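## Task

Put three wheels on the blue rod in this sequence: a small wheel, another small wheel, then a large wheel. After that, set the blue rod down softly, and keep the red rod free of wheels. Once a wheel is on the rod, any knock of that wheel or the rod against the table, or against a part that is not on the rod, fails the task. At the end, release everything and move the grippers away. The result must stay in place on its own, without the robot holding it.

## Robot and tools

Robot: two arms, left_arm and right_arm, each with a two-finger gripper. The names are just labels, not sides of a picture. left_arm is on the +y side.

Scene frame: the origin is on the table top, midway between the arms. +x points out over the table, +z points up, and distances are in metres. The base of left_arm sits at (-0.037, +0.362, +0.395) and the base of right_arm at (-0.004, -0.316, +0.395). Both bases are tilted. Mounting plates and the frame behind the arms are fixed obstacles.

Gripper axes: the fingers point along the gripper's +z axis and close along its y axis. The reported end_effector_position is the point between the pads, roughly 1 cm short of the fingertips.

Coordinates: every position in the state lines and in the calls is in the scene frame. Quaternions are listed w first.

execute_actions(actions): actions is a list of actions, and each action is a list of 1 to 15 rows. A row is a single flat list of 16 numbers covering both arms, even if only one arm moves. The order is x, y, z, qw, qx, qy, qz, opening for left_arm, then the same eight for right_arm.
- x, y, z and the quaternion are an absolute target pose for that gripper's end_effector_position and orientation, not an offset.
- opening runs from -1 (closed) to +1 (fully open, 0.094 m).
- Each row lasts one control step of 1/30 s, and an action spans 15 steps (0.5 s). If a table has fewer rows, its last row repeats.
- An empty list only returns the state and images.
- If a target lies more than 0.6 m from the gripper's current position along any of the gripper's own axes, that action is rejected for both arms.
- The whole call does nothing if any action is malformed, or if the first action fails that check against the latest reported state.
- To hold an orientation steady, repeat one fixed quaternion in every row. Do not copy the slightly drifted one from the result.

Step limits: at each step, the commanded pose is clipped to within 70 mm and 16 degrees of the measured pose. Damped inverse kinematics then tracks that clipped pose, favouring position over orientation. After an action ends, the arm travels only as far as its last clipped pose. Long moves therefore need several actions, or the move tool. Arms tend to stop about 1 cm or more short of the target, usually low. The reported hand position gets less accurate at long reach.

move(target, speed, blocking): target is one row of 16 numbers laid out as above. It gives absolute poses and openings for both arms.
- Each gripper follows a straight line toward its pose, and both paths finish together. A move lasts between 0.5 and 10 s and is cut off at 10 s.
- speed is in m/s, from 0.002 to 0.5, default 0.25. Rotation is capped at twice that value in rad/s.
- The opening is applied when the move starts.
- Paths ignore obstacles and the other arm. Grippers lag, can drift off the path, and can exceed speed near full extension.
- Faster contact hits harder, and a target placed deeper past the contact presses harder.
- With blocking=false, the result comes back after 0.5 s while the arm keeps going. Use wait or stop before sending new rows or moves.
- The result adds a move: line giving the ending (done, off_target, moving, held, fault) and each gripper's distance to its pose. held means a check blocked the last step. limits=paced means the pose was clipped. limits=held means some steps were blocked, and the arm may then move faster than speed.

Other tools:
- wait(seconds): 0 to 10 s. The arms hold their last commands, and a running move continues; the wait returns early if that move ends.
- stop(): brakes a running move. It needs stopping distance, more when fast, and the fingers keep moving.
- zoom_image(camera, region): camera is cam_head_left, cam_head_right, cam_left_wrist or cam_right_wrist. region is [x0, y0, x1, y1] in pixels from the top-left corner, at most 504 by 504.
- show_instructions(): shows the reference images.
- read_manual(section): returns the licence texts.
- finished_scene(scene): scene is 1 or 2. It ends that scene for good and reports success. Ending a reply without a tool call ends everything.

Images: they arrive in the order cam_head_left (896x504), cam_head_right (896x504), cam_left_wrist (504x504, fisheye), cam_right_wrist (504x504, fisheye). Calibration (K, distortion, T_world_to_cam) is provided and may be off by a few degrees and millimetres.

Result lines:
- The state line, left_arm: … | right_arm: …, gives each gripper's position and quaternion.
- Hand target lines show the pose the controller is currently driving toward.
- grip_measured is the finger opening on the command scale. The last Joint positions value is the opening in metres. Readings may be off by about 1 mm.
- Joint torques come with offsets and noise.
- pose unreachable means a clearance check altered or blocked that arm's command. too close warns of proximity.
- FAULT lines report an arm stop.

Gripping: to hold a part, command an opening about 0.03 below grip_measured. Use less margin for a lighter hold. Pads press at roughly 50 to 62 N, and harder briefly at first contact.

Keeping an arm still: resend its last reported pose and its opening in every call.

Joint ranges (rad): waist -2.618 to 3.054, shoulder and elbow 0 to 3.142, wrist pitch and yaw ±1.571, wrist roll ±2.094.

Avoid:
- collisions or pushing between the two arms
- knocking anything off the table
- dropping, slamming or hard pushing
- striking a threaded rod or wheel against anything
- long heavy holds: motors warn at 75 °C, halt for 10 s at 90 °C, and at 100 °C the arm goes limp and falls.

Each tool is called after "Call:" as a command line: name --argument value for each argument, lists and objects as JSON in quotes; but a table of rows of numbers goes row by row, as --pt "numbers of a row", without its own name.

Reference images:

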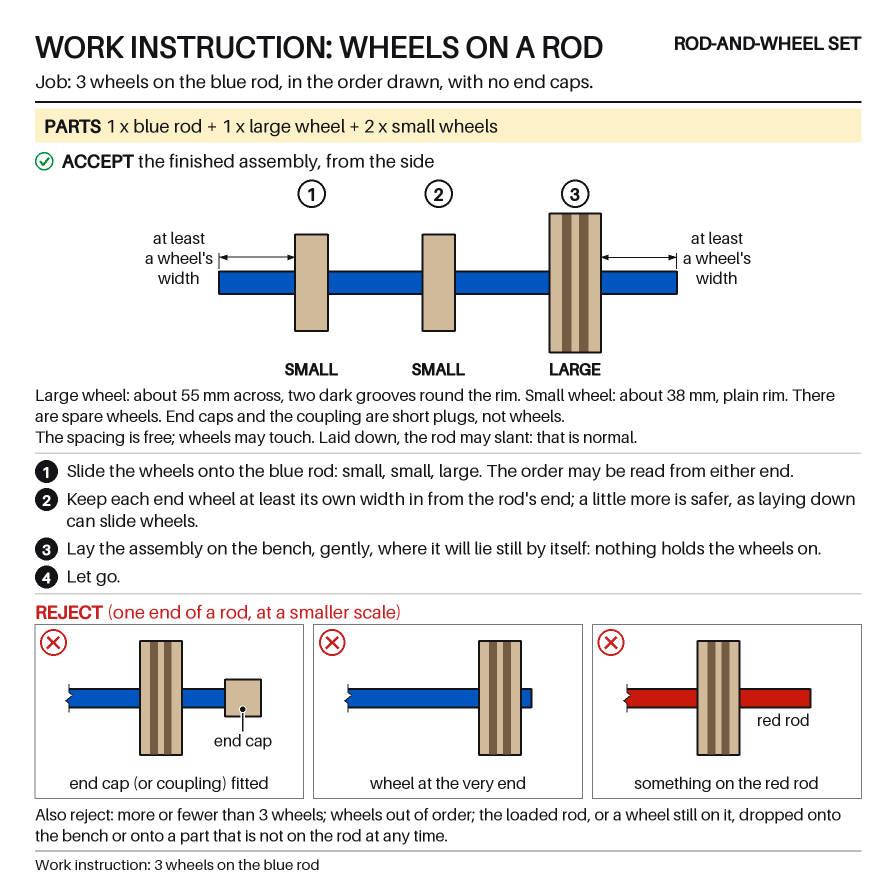

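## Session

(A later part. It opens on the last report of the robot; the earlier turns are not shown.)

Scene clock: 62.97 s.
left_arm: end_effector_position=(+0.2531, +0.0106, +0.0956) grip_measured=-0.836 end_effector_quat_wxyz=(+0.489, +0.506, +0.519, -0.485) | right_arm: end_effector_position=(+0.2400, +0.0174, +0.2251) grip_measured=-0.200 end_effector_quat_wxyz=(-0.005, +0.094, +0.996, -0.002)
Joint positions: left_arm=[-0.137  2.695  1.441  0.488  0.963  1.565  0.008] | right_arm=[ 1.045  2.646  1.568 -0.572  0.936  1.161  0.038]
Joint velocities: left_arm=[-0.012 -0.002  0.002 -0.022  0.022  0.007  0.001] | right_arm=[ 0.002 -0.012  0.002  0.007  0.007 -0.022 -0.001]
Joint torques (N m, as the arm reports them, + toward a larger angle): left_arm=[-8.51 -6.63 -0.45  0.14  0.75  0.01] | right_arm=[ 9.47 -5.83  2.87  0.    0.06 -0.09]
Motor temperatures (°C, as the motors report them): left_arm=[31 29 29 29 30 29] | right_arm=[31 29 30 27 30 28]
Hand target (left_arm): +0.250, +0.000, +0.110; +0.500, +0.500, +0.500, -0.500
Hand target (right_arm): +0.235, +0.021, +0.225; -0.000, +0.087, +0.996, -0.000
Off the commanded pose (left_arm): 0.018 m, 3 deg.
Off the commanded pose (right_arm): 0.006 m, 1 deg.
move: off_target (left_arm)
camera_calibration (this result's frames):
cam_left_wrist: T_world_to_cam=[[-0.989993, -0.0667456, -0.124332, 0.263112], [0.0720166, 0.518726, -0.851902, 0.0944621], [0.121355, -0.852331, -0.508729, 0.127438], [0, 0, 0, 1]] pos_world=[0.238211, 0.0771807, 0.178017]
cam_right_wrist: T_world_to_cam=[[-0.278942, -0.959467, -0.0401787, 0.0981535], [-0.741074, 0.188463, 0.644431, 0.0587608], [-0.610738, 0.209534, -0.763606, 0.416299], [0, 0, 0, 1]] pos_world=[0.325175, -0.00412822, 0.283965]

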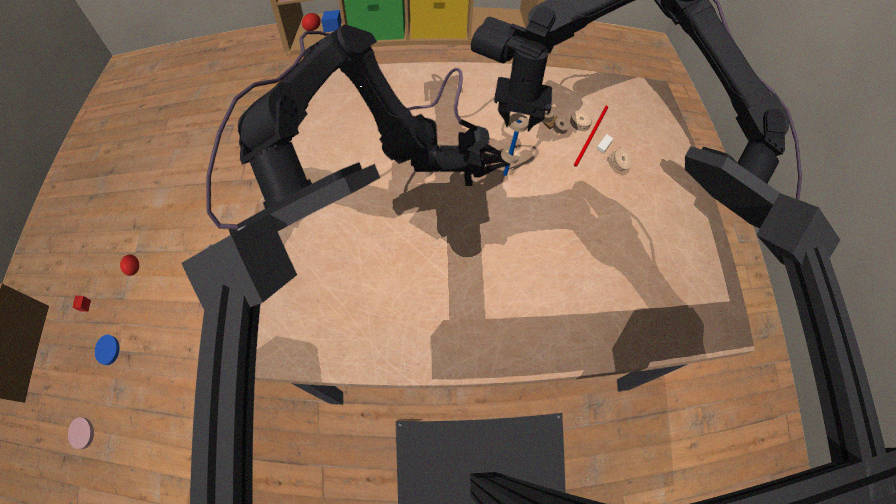

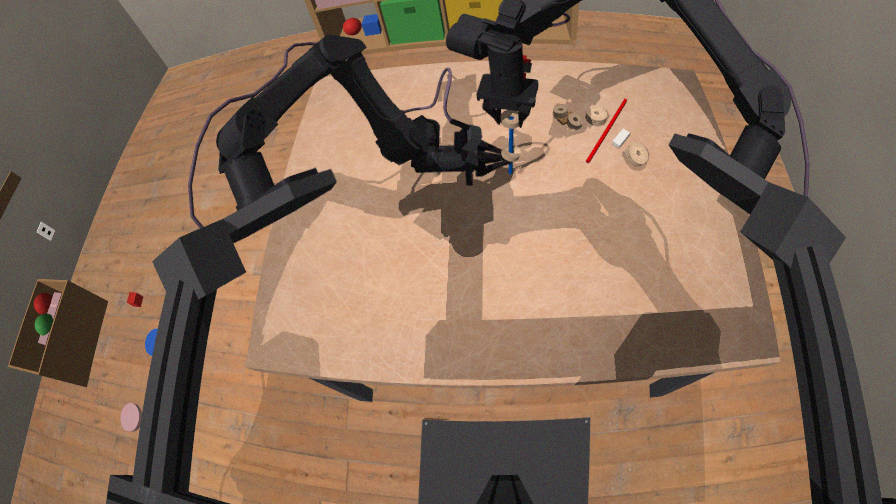

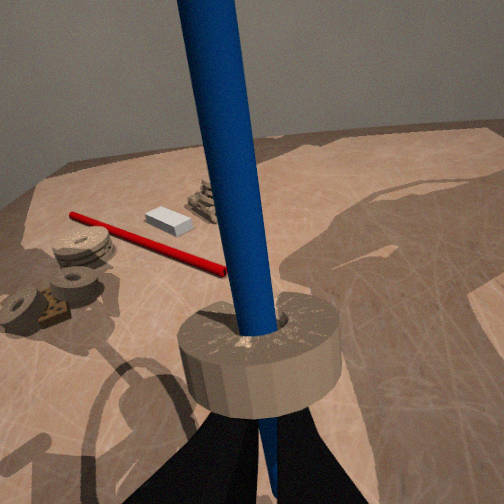

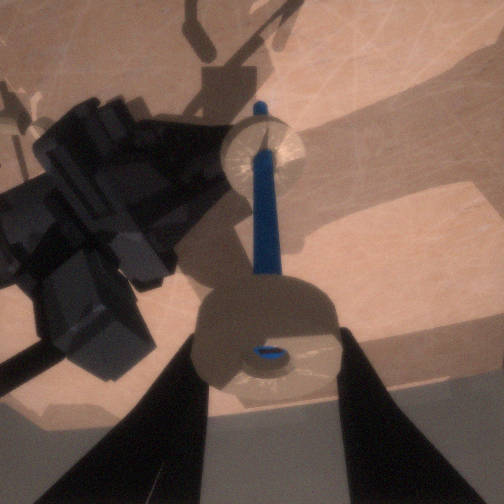

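Call:
move --target '[0.25,0.0,0.11,0.5,0.5,0.5,-0.5,-0.9, 0.237,0.02,0.165,0,0.087,0.996,0,-0.25]' --speed 0.04

Call:
move --target '[0.25,0.0,0.11,0.5,0.5,0.5,-0.5,-0.9, 0.237,0.02,0.165,0,0.087,0.996,0,0.1]' --speed 0.04

Call:
move --target '[0.25,0.0,0.11,0.5,0.5,0.5,-0.5,-0.9, 0.238,0.02,0.27,0,0.087,0.996,0,0.1]' --speed 0.15

Call:
move --target '[0.25,0.0,0.11,0.5,0.5,0.5,-0.5,-0.9, 0.44,-0.20,0.07,0,0.707,0.707,0,0.5]' --speed 0.35

Scene clock: 65.23 s.
left_arm: end_effector_position=(+0.2530, +0.0093, +0.0968) grip_measured=-0.836 end_effector_quat_wxyz=(+0.489, +0.506, +0.518, -0.486) | right_arm: end_effector_position=(+0.2429, +0.0180, +0.1650) grip_measured=-0.200 end_effector_quat_wxyz=(-0.008, +0.095, +0.995, -0.000)
Joint positions: left_arm=[-0.14   2.695  1.441  0.49   0.963  1.562  0.008] | right_arm=[ 0.924  2.723  1.554 -0.318  0.928  0.96   0.038]
Joint velocities: left_arm=[-0.002 -0.007  0.002  0.037 -0.051  0.007  0.   ] | right_arm=[-0.002 -0.007 -0.002 -0.066 -0.022  0.007 -0.001]
Joint torques (N m, as the arm reports them, + toward a larger angle): left_arm=[-8.32 -6.54 -0.37  0.15  0.75  0.04] | right_arm=[ 9.57 -5.8   1.4   0.11  0.11 -0.02]
Motor temperatures (°C, as the motors report them): left_arm=[31 29 29 29 30 29] | right_arm=[31 29 30 27 30 28]
Hand target (left_arm): +0.250, +0.000, +0.110; +0.500, +0.500, +0.500, -0.500
Hand target (right_arm): +0.237, +0.020, +0.166; -0.001, +0.087, +0.996, -0.000
Off the commanded pose (left_arm): 0.016 m, 3 deg.
Off the commanded pose (right_arm): 0.006 m, 1 deg.
move: off_target (left_arm)
camera_calibration (this result's frames):
cam_left_wrist: T_world_to_cam=[[-0.990028, -0.0659729, -0.124471, 0.263134], [0.0728424, 0.516538, -0.85316, 0.0961383], [0.120579, -0.853719, -0.506581, 0.126958], [0, 0, 0, 1]] pos_world=[0.238199, 0.0760872, 0.179089]
cam_right_wrist: T_world_to_cam=[[-0.281668, -0.958527, -0.0434676, 0.0983106], [-0.736904, 0.187085, 0.649594, 0.0976695], [-0.614521, 0.215001, -0.759038, 0.372148], [0, 0, 0, 1]] pos_world=[0.328357, -0.00405139, 0.223302]

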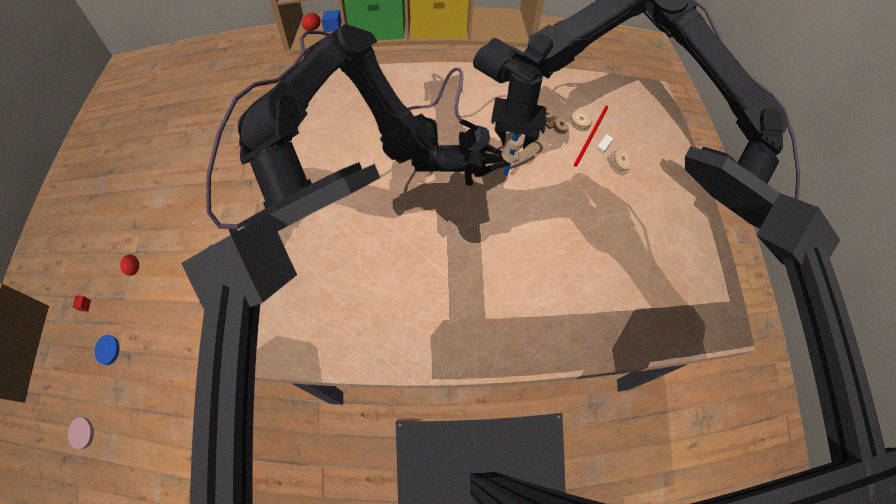

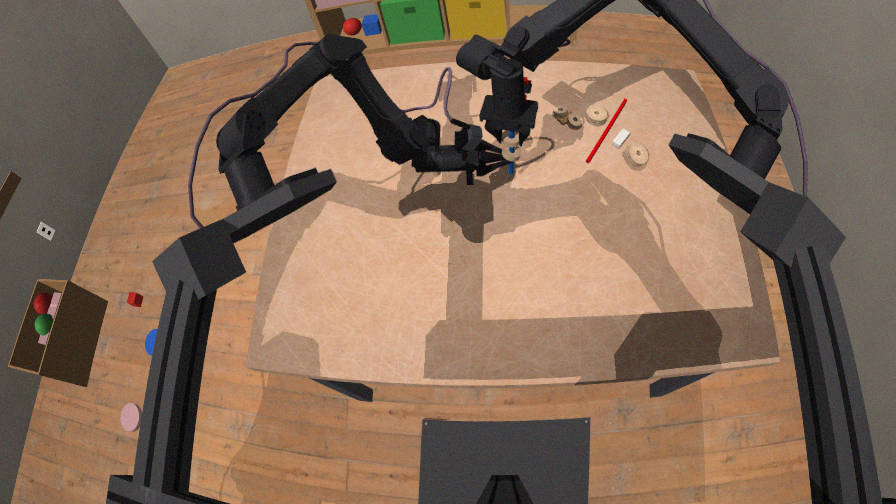

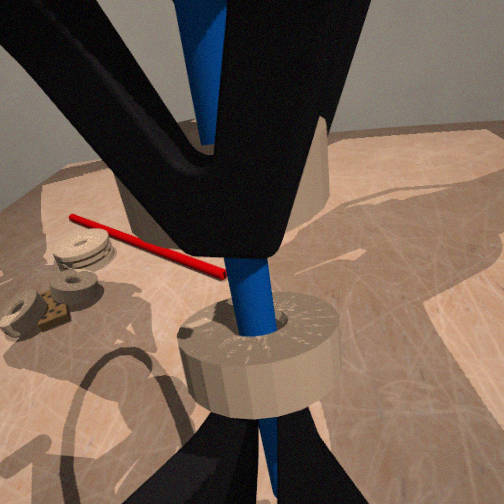

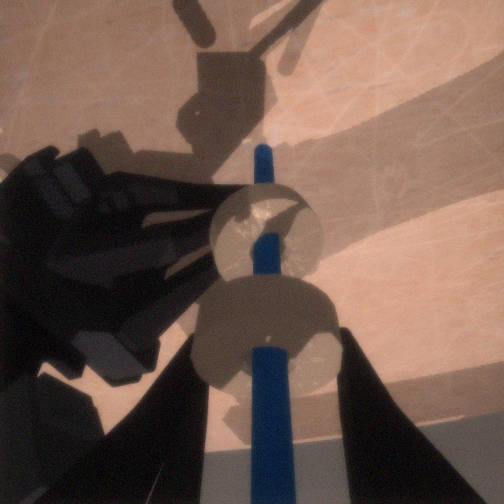

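Scene clock: 66.13 s.
left_arm: end_effector_position=(+0.2533, +0.0105, +0.0954) grip_measured=-0.836 end_effector_quat_wxyz=(+0.488, +0.506, +0.520, -0.485) | right_arm: end_effector_position=(+0.2452, +0.0173, +0.1623) grip_measured=+0.098 end_effector_quat_wxyz=(-0.007, +0.100, +0.995, +0.000)
Joint positions: left_arm=[-0.137  2.695  1.441  0.49   0.961  1.562  0.008] | right_arm=[ 0.916  2.723  1.554 -0.305  0.928  0.953  0.052]
Joint velocities: left_arm=[-0.002 -0.012  0.007 -0.066  0.007  0.081 -0.   ] | right_arm=[ 0.012 -0.002 -0.017 -0.022  0.007  0.007 -0.001]
Joint torques (N m, as the arm reports them, + toward a larger angle): left_arm=[-8.56 -6.65 -0.46  0.12  0.73  0.05] | right_arm=[10.08 -6.04  1.22  0.03  0.14 -0.05]
Motor temperatures (°C, as the motors report them): left_arm=[31 29 29 29 30 29] | right_arm=[31 29 30 27 30 28]
Hand target (left_arm): +0.250, +0.000, +0.110; +0.500, +0.500, +0.500, -0.500
Hand target (right_arm): +0.237, +0.020, +0.165; -0.000, +0.087, +0.996, -0.000
Off the commanded pose (left_arm): 0.018 m, 3 deg.
Off the commanded pose (right_arm): 0.009 m, 2 deg.
move: off_target (left_arm)
camera_calibration (this result's frames):
cam_left_wrist: T_world_to_cam=[[-0.990055, -0.0672363, -0.123571, 0.263251], [0.0709063, 0.520155, -0.851124, 0.0945299], [0.121503, -0.851421, -0.510214, 0.127296], [0, 0, 0, 1]] pos_world=[0.238463, 0.0769125, 0.177935]
cam_right_wrist: T_world_to_cam=[[-0.289918, -0.956031, -0.0441814, 0.100224], [-0.736223, 0.193289, 0.648548, 0.101151], [-0.611492, 0.220553, -0.75989, 0.370941], [0, 0, 0, 1]] pos_world=[0.330354, -0.00554634, 0.220701]

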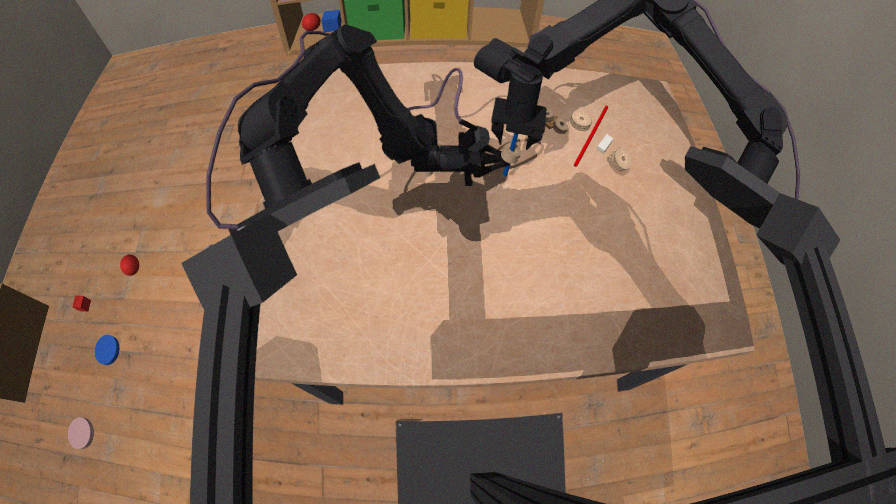

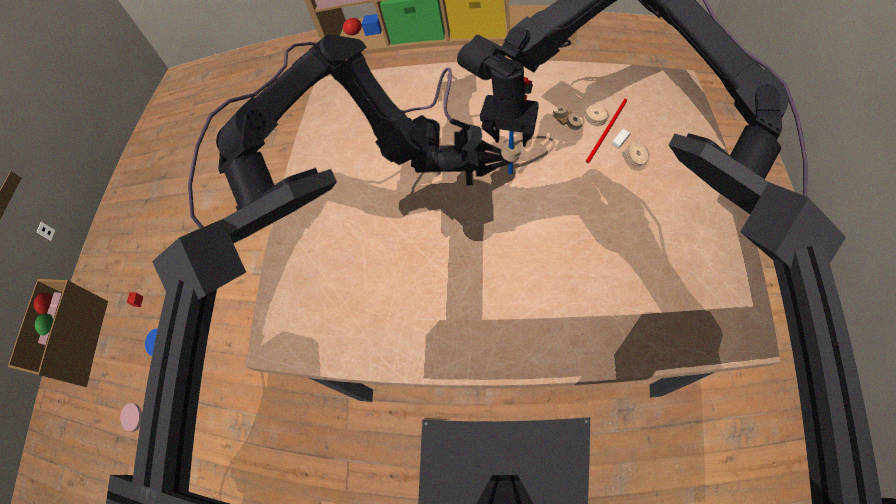

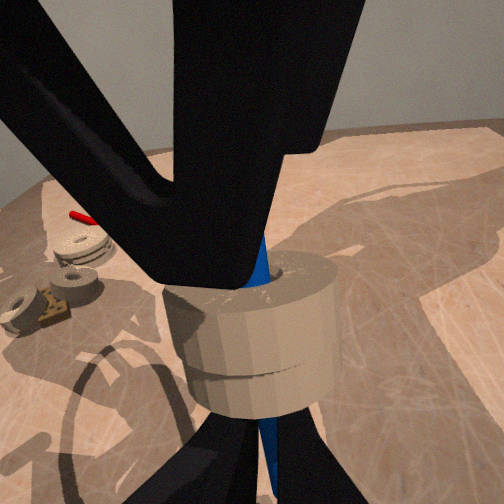

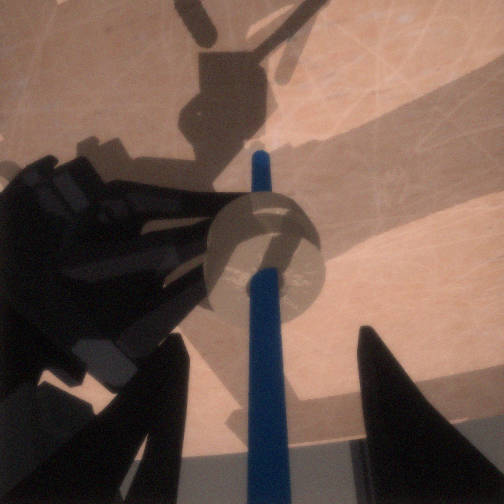

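Scene clock: 67.53 s.
left_arm: end_effector_position=(+0.2530, +0.0092, +0.0968) grip_measured=-0.836 end_effector_quat_wxyz=(+0.489, +0.506, +0.518, -0.485) | right_arm: end_effector_position=(+0.2303, +0.0142, +0.2561) grip_measured=+0.098 end_effector_quat_wxyz=(-0.008, +0.083, +0.996, -0.010)
Joint positions: left_arm=[-0.141  2.695  1.441  0.49   0.962  1.563  0.008] | right_arm=[ 1.115  2.626  1.589 -0.735  0.928  1.278  0.052]
Joint velocities: left_arm=[-0.017 -0.022 -0.007  0.095 -0.022  0.007 -0.001] | right_arm=[-0.007 -0.007 -0.002  0.051 -0.007  0.066  0.001]
Joint torques (N m, as the arm reports them, + toward a larger angle): left_arm=[-8.29 -6.61 -0.43  0.12  0.79  0.04] | right_arm=[10.01 -7.43  5.27 -0.32  0.06  0.05]
Motor temperatures (°C, as the motors report them): left_arm=[31 29 29 29 31 29] | right_arm=[31 29 30 27 30 28]
Hand target (left_arm): +0.250, +0.000, +0.110; +0.500, +0.500, +0.500, -0.500
Hand target (right_arm): +0.238, +0.019, +0.269; +0.001, +0.087, +0.996, -0.000
Off the commanded pose (left_arm): 0.016 m, 3 deg.
Off the commanded pose (right_arm): 0.017 m, 1 deg.
move: off_target (left_arm, right_arm)
camera_calibration (this result's frames):
cam_left_wrist: T_world_to_cam=[[-0.98998, -0.065623, -0.125031, 0.26312], [0.0734006, 0.517268, -0.85267, 0.0959599], [0.120629, -0.853304, -0.507268, 0.126863], [0, 0, 0, 1]] pos_world=[0.238137, 0.0758826, 0.179074]
cam_right_wrist: T_world_to_cam=[[-0.258222, -0.965775, -0.0245004, 0.0849687], [-0.740777, 0.181657, 0.646722, 0.0315906], [-0.620137, 0.185147, -0.762332, 0.436958], [0, 0, 0, 1]] pos_world=[0.316316, -0.00457941, 0.314758]

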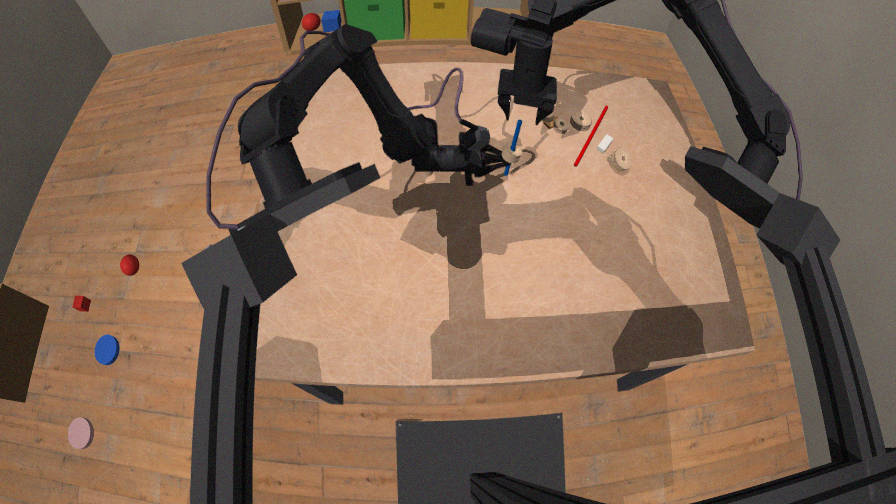

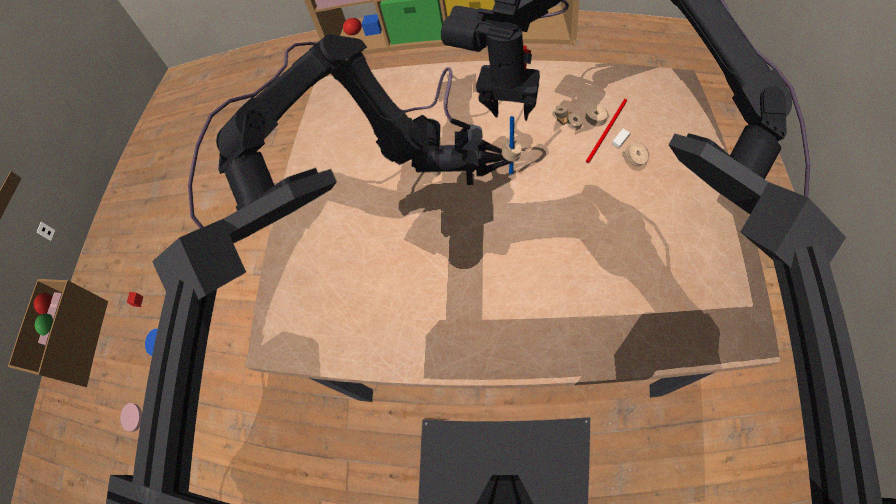

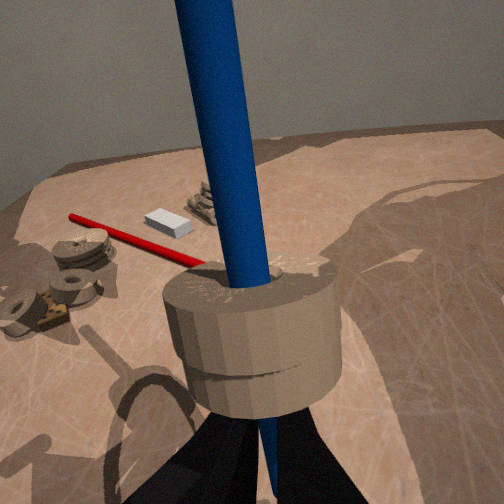

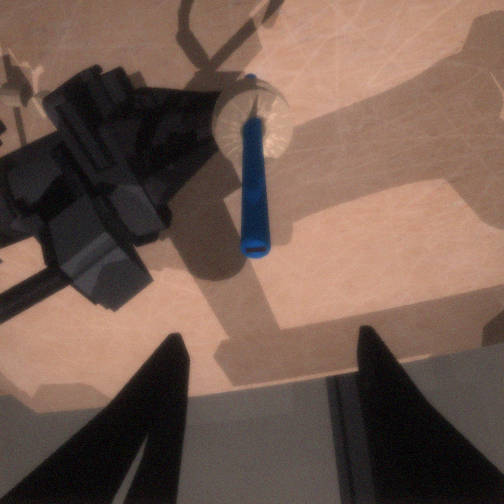

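Scene clock: 70.20 s.
left_arm: end_effector_position=(+0.2530, +0.0095, +0.0965) grip_measured=-0.836 end_effector_quat_wxyz=(+0.489, +0.506, +0.519, -0.485) | right_arm: end_effector_position=(+0.4409, -0.2035, +0.0681) grip_measured=+0.498 end_effector_quat_wxyz=(+0.000, +0.711, +0.703, -0.006)
Joint positions: left_arm=[-0.14   2.695  1.441  0.49   0.962  1.563  0.008] | right_arm=[ 0.352  2.327  1.577 -0.136  0.712  1.561  0.07 ]
Joint velocities: left_arm=[-0.017 -0.017 -0.007 -0.022  0.022  0.022 -0.   ] | right_arm=[-0.007  0.007  0.012 -0.051 -0.037 -0.007  0.   ]
Joint torques (N m, as the arm reports them, + toward a larger angle): left_arm=[-8.35 -6.63 -0.43  0.13  0.75  0.03] | right_arm=[ 7.97 -7.44  3.66 -0.18 -0.03  0.1 ]
Motor temperatures (°C, as the motors report them): left_arm=[31 29 29 29 31 29] | right_arm=[31 30 30 27 30 28]
Hand target (left_arm): +0.250, +0.000, +0.110; +0.500, +0.500, +0.500, -0.500
Hand target (right_arm): +0.441, -0.193, +0.071; -0.004, +0.708, +0.706, -0.001
Off the commanded pose (left_arm): 0.017 m, 3 deg.
Off the commanded pose (right_arm): 0.004 m, 1 deg.
move: off_target (left_arm)
camera_calibration (this result's frames):
cam_left_wrist: T_world_to_cam=[[-0.989987, -0.0659978, -0.124781, 0.263157], [0.0729234, 0.517767, -0.852408, 0.0956585], [0.120865, -0.852972, -0.507769, 0.12695], [0, 0, 0, 1]] pos_world=[0.238203, 0.0761235, 0.178838]
cam_right_wrist: T_world_to_cam=[[-0.993574, 0.105766, -0.0403063, 0.467767], [0.0568633, 0.774343, 0.630206, 0.11886], [0.0978654, 0.623865, -0.775381, 0.238138], [0, 0, 0, 1]] pos_world=[0.434697, -0.290078, 0.128595]

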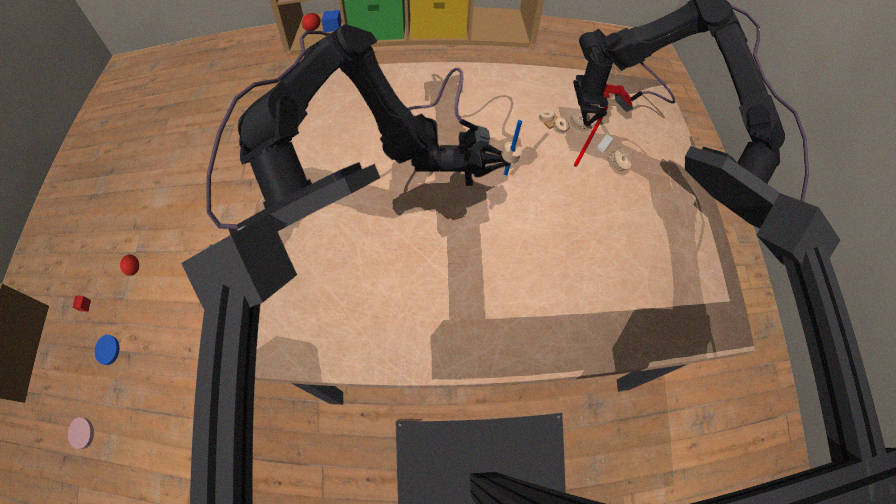

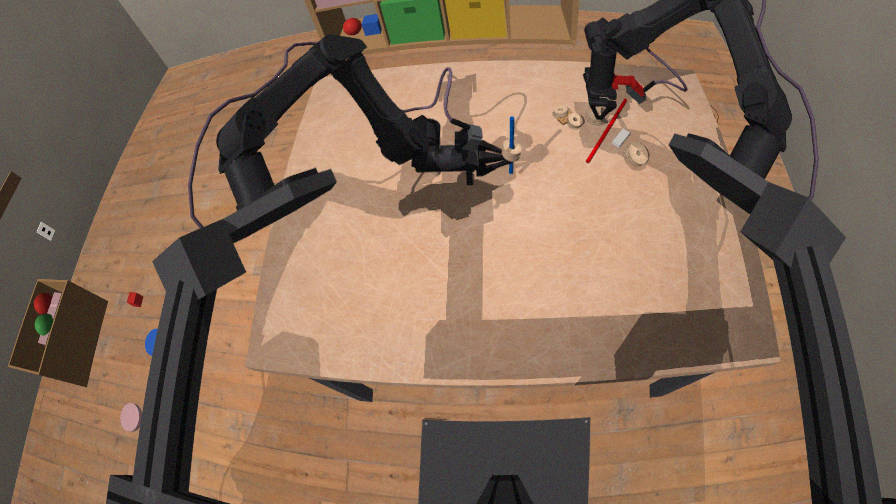

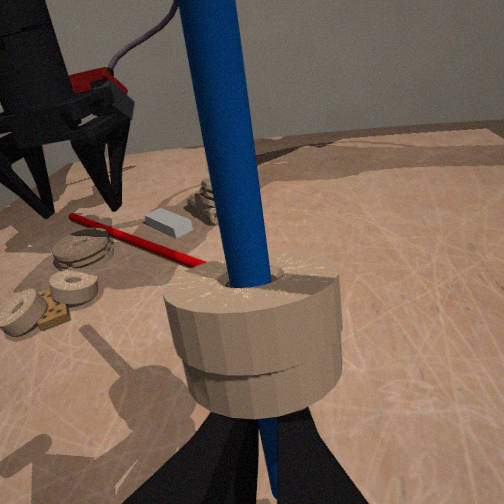

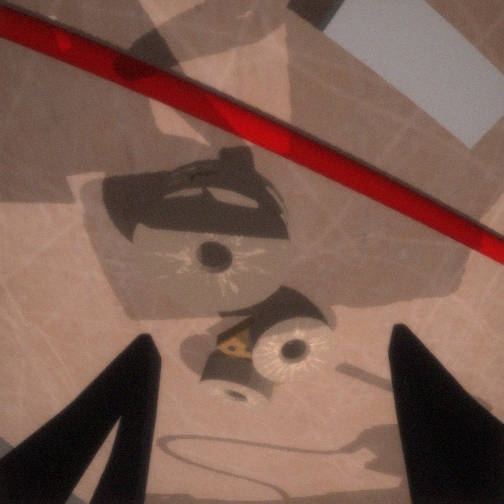

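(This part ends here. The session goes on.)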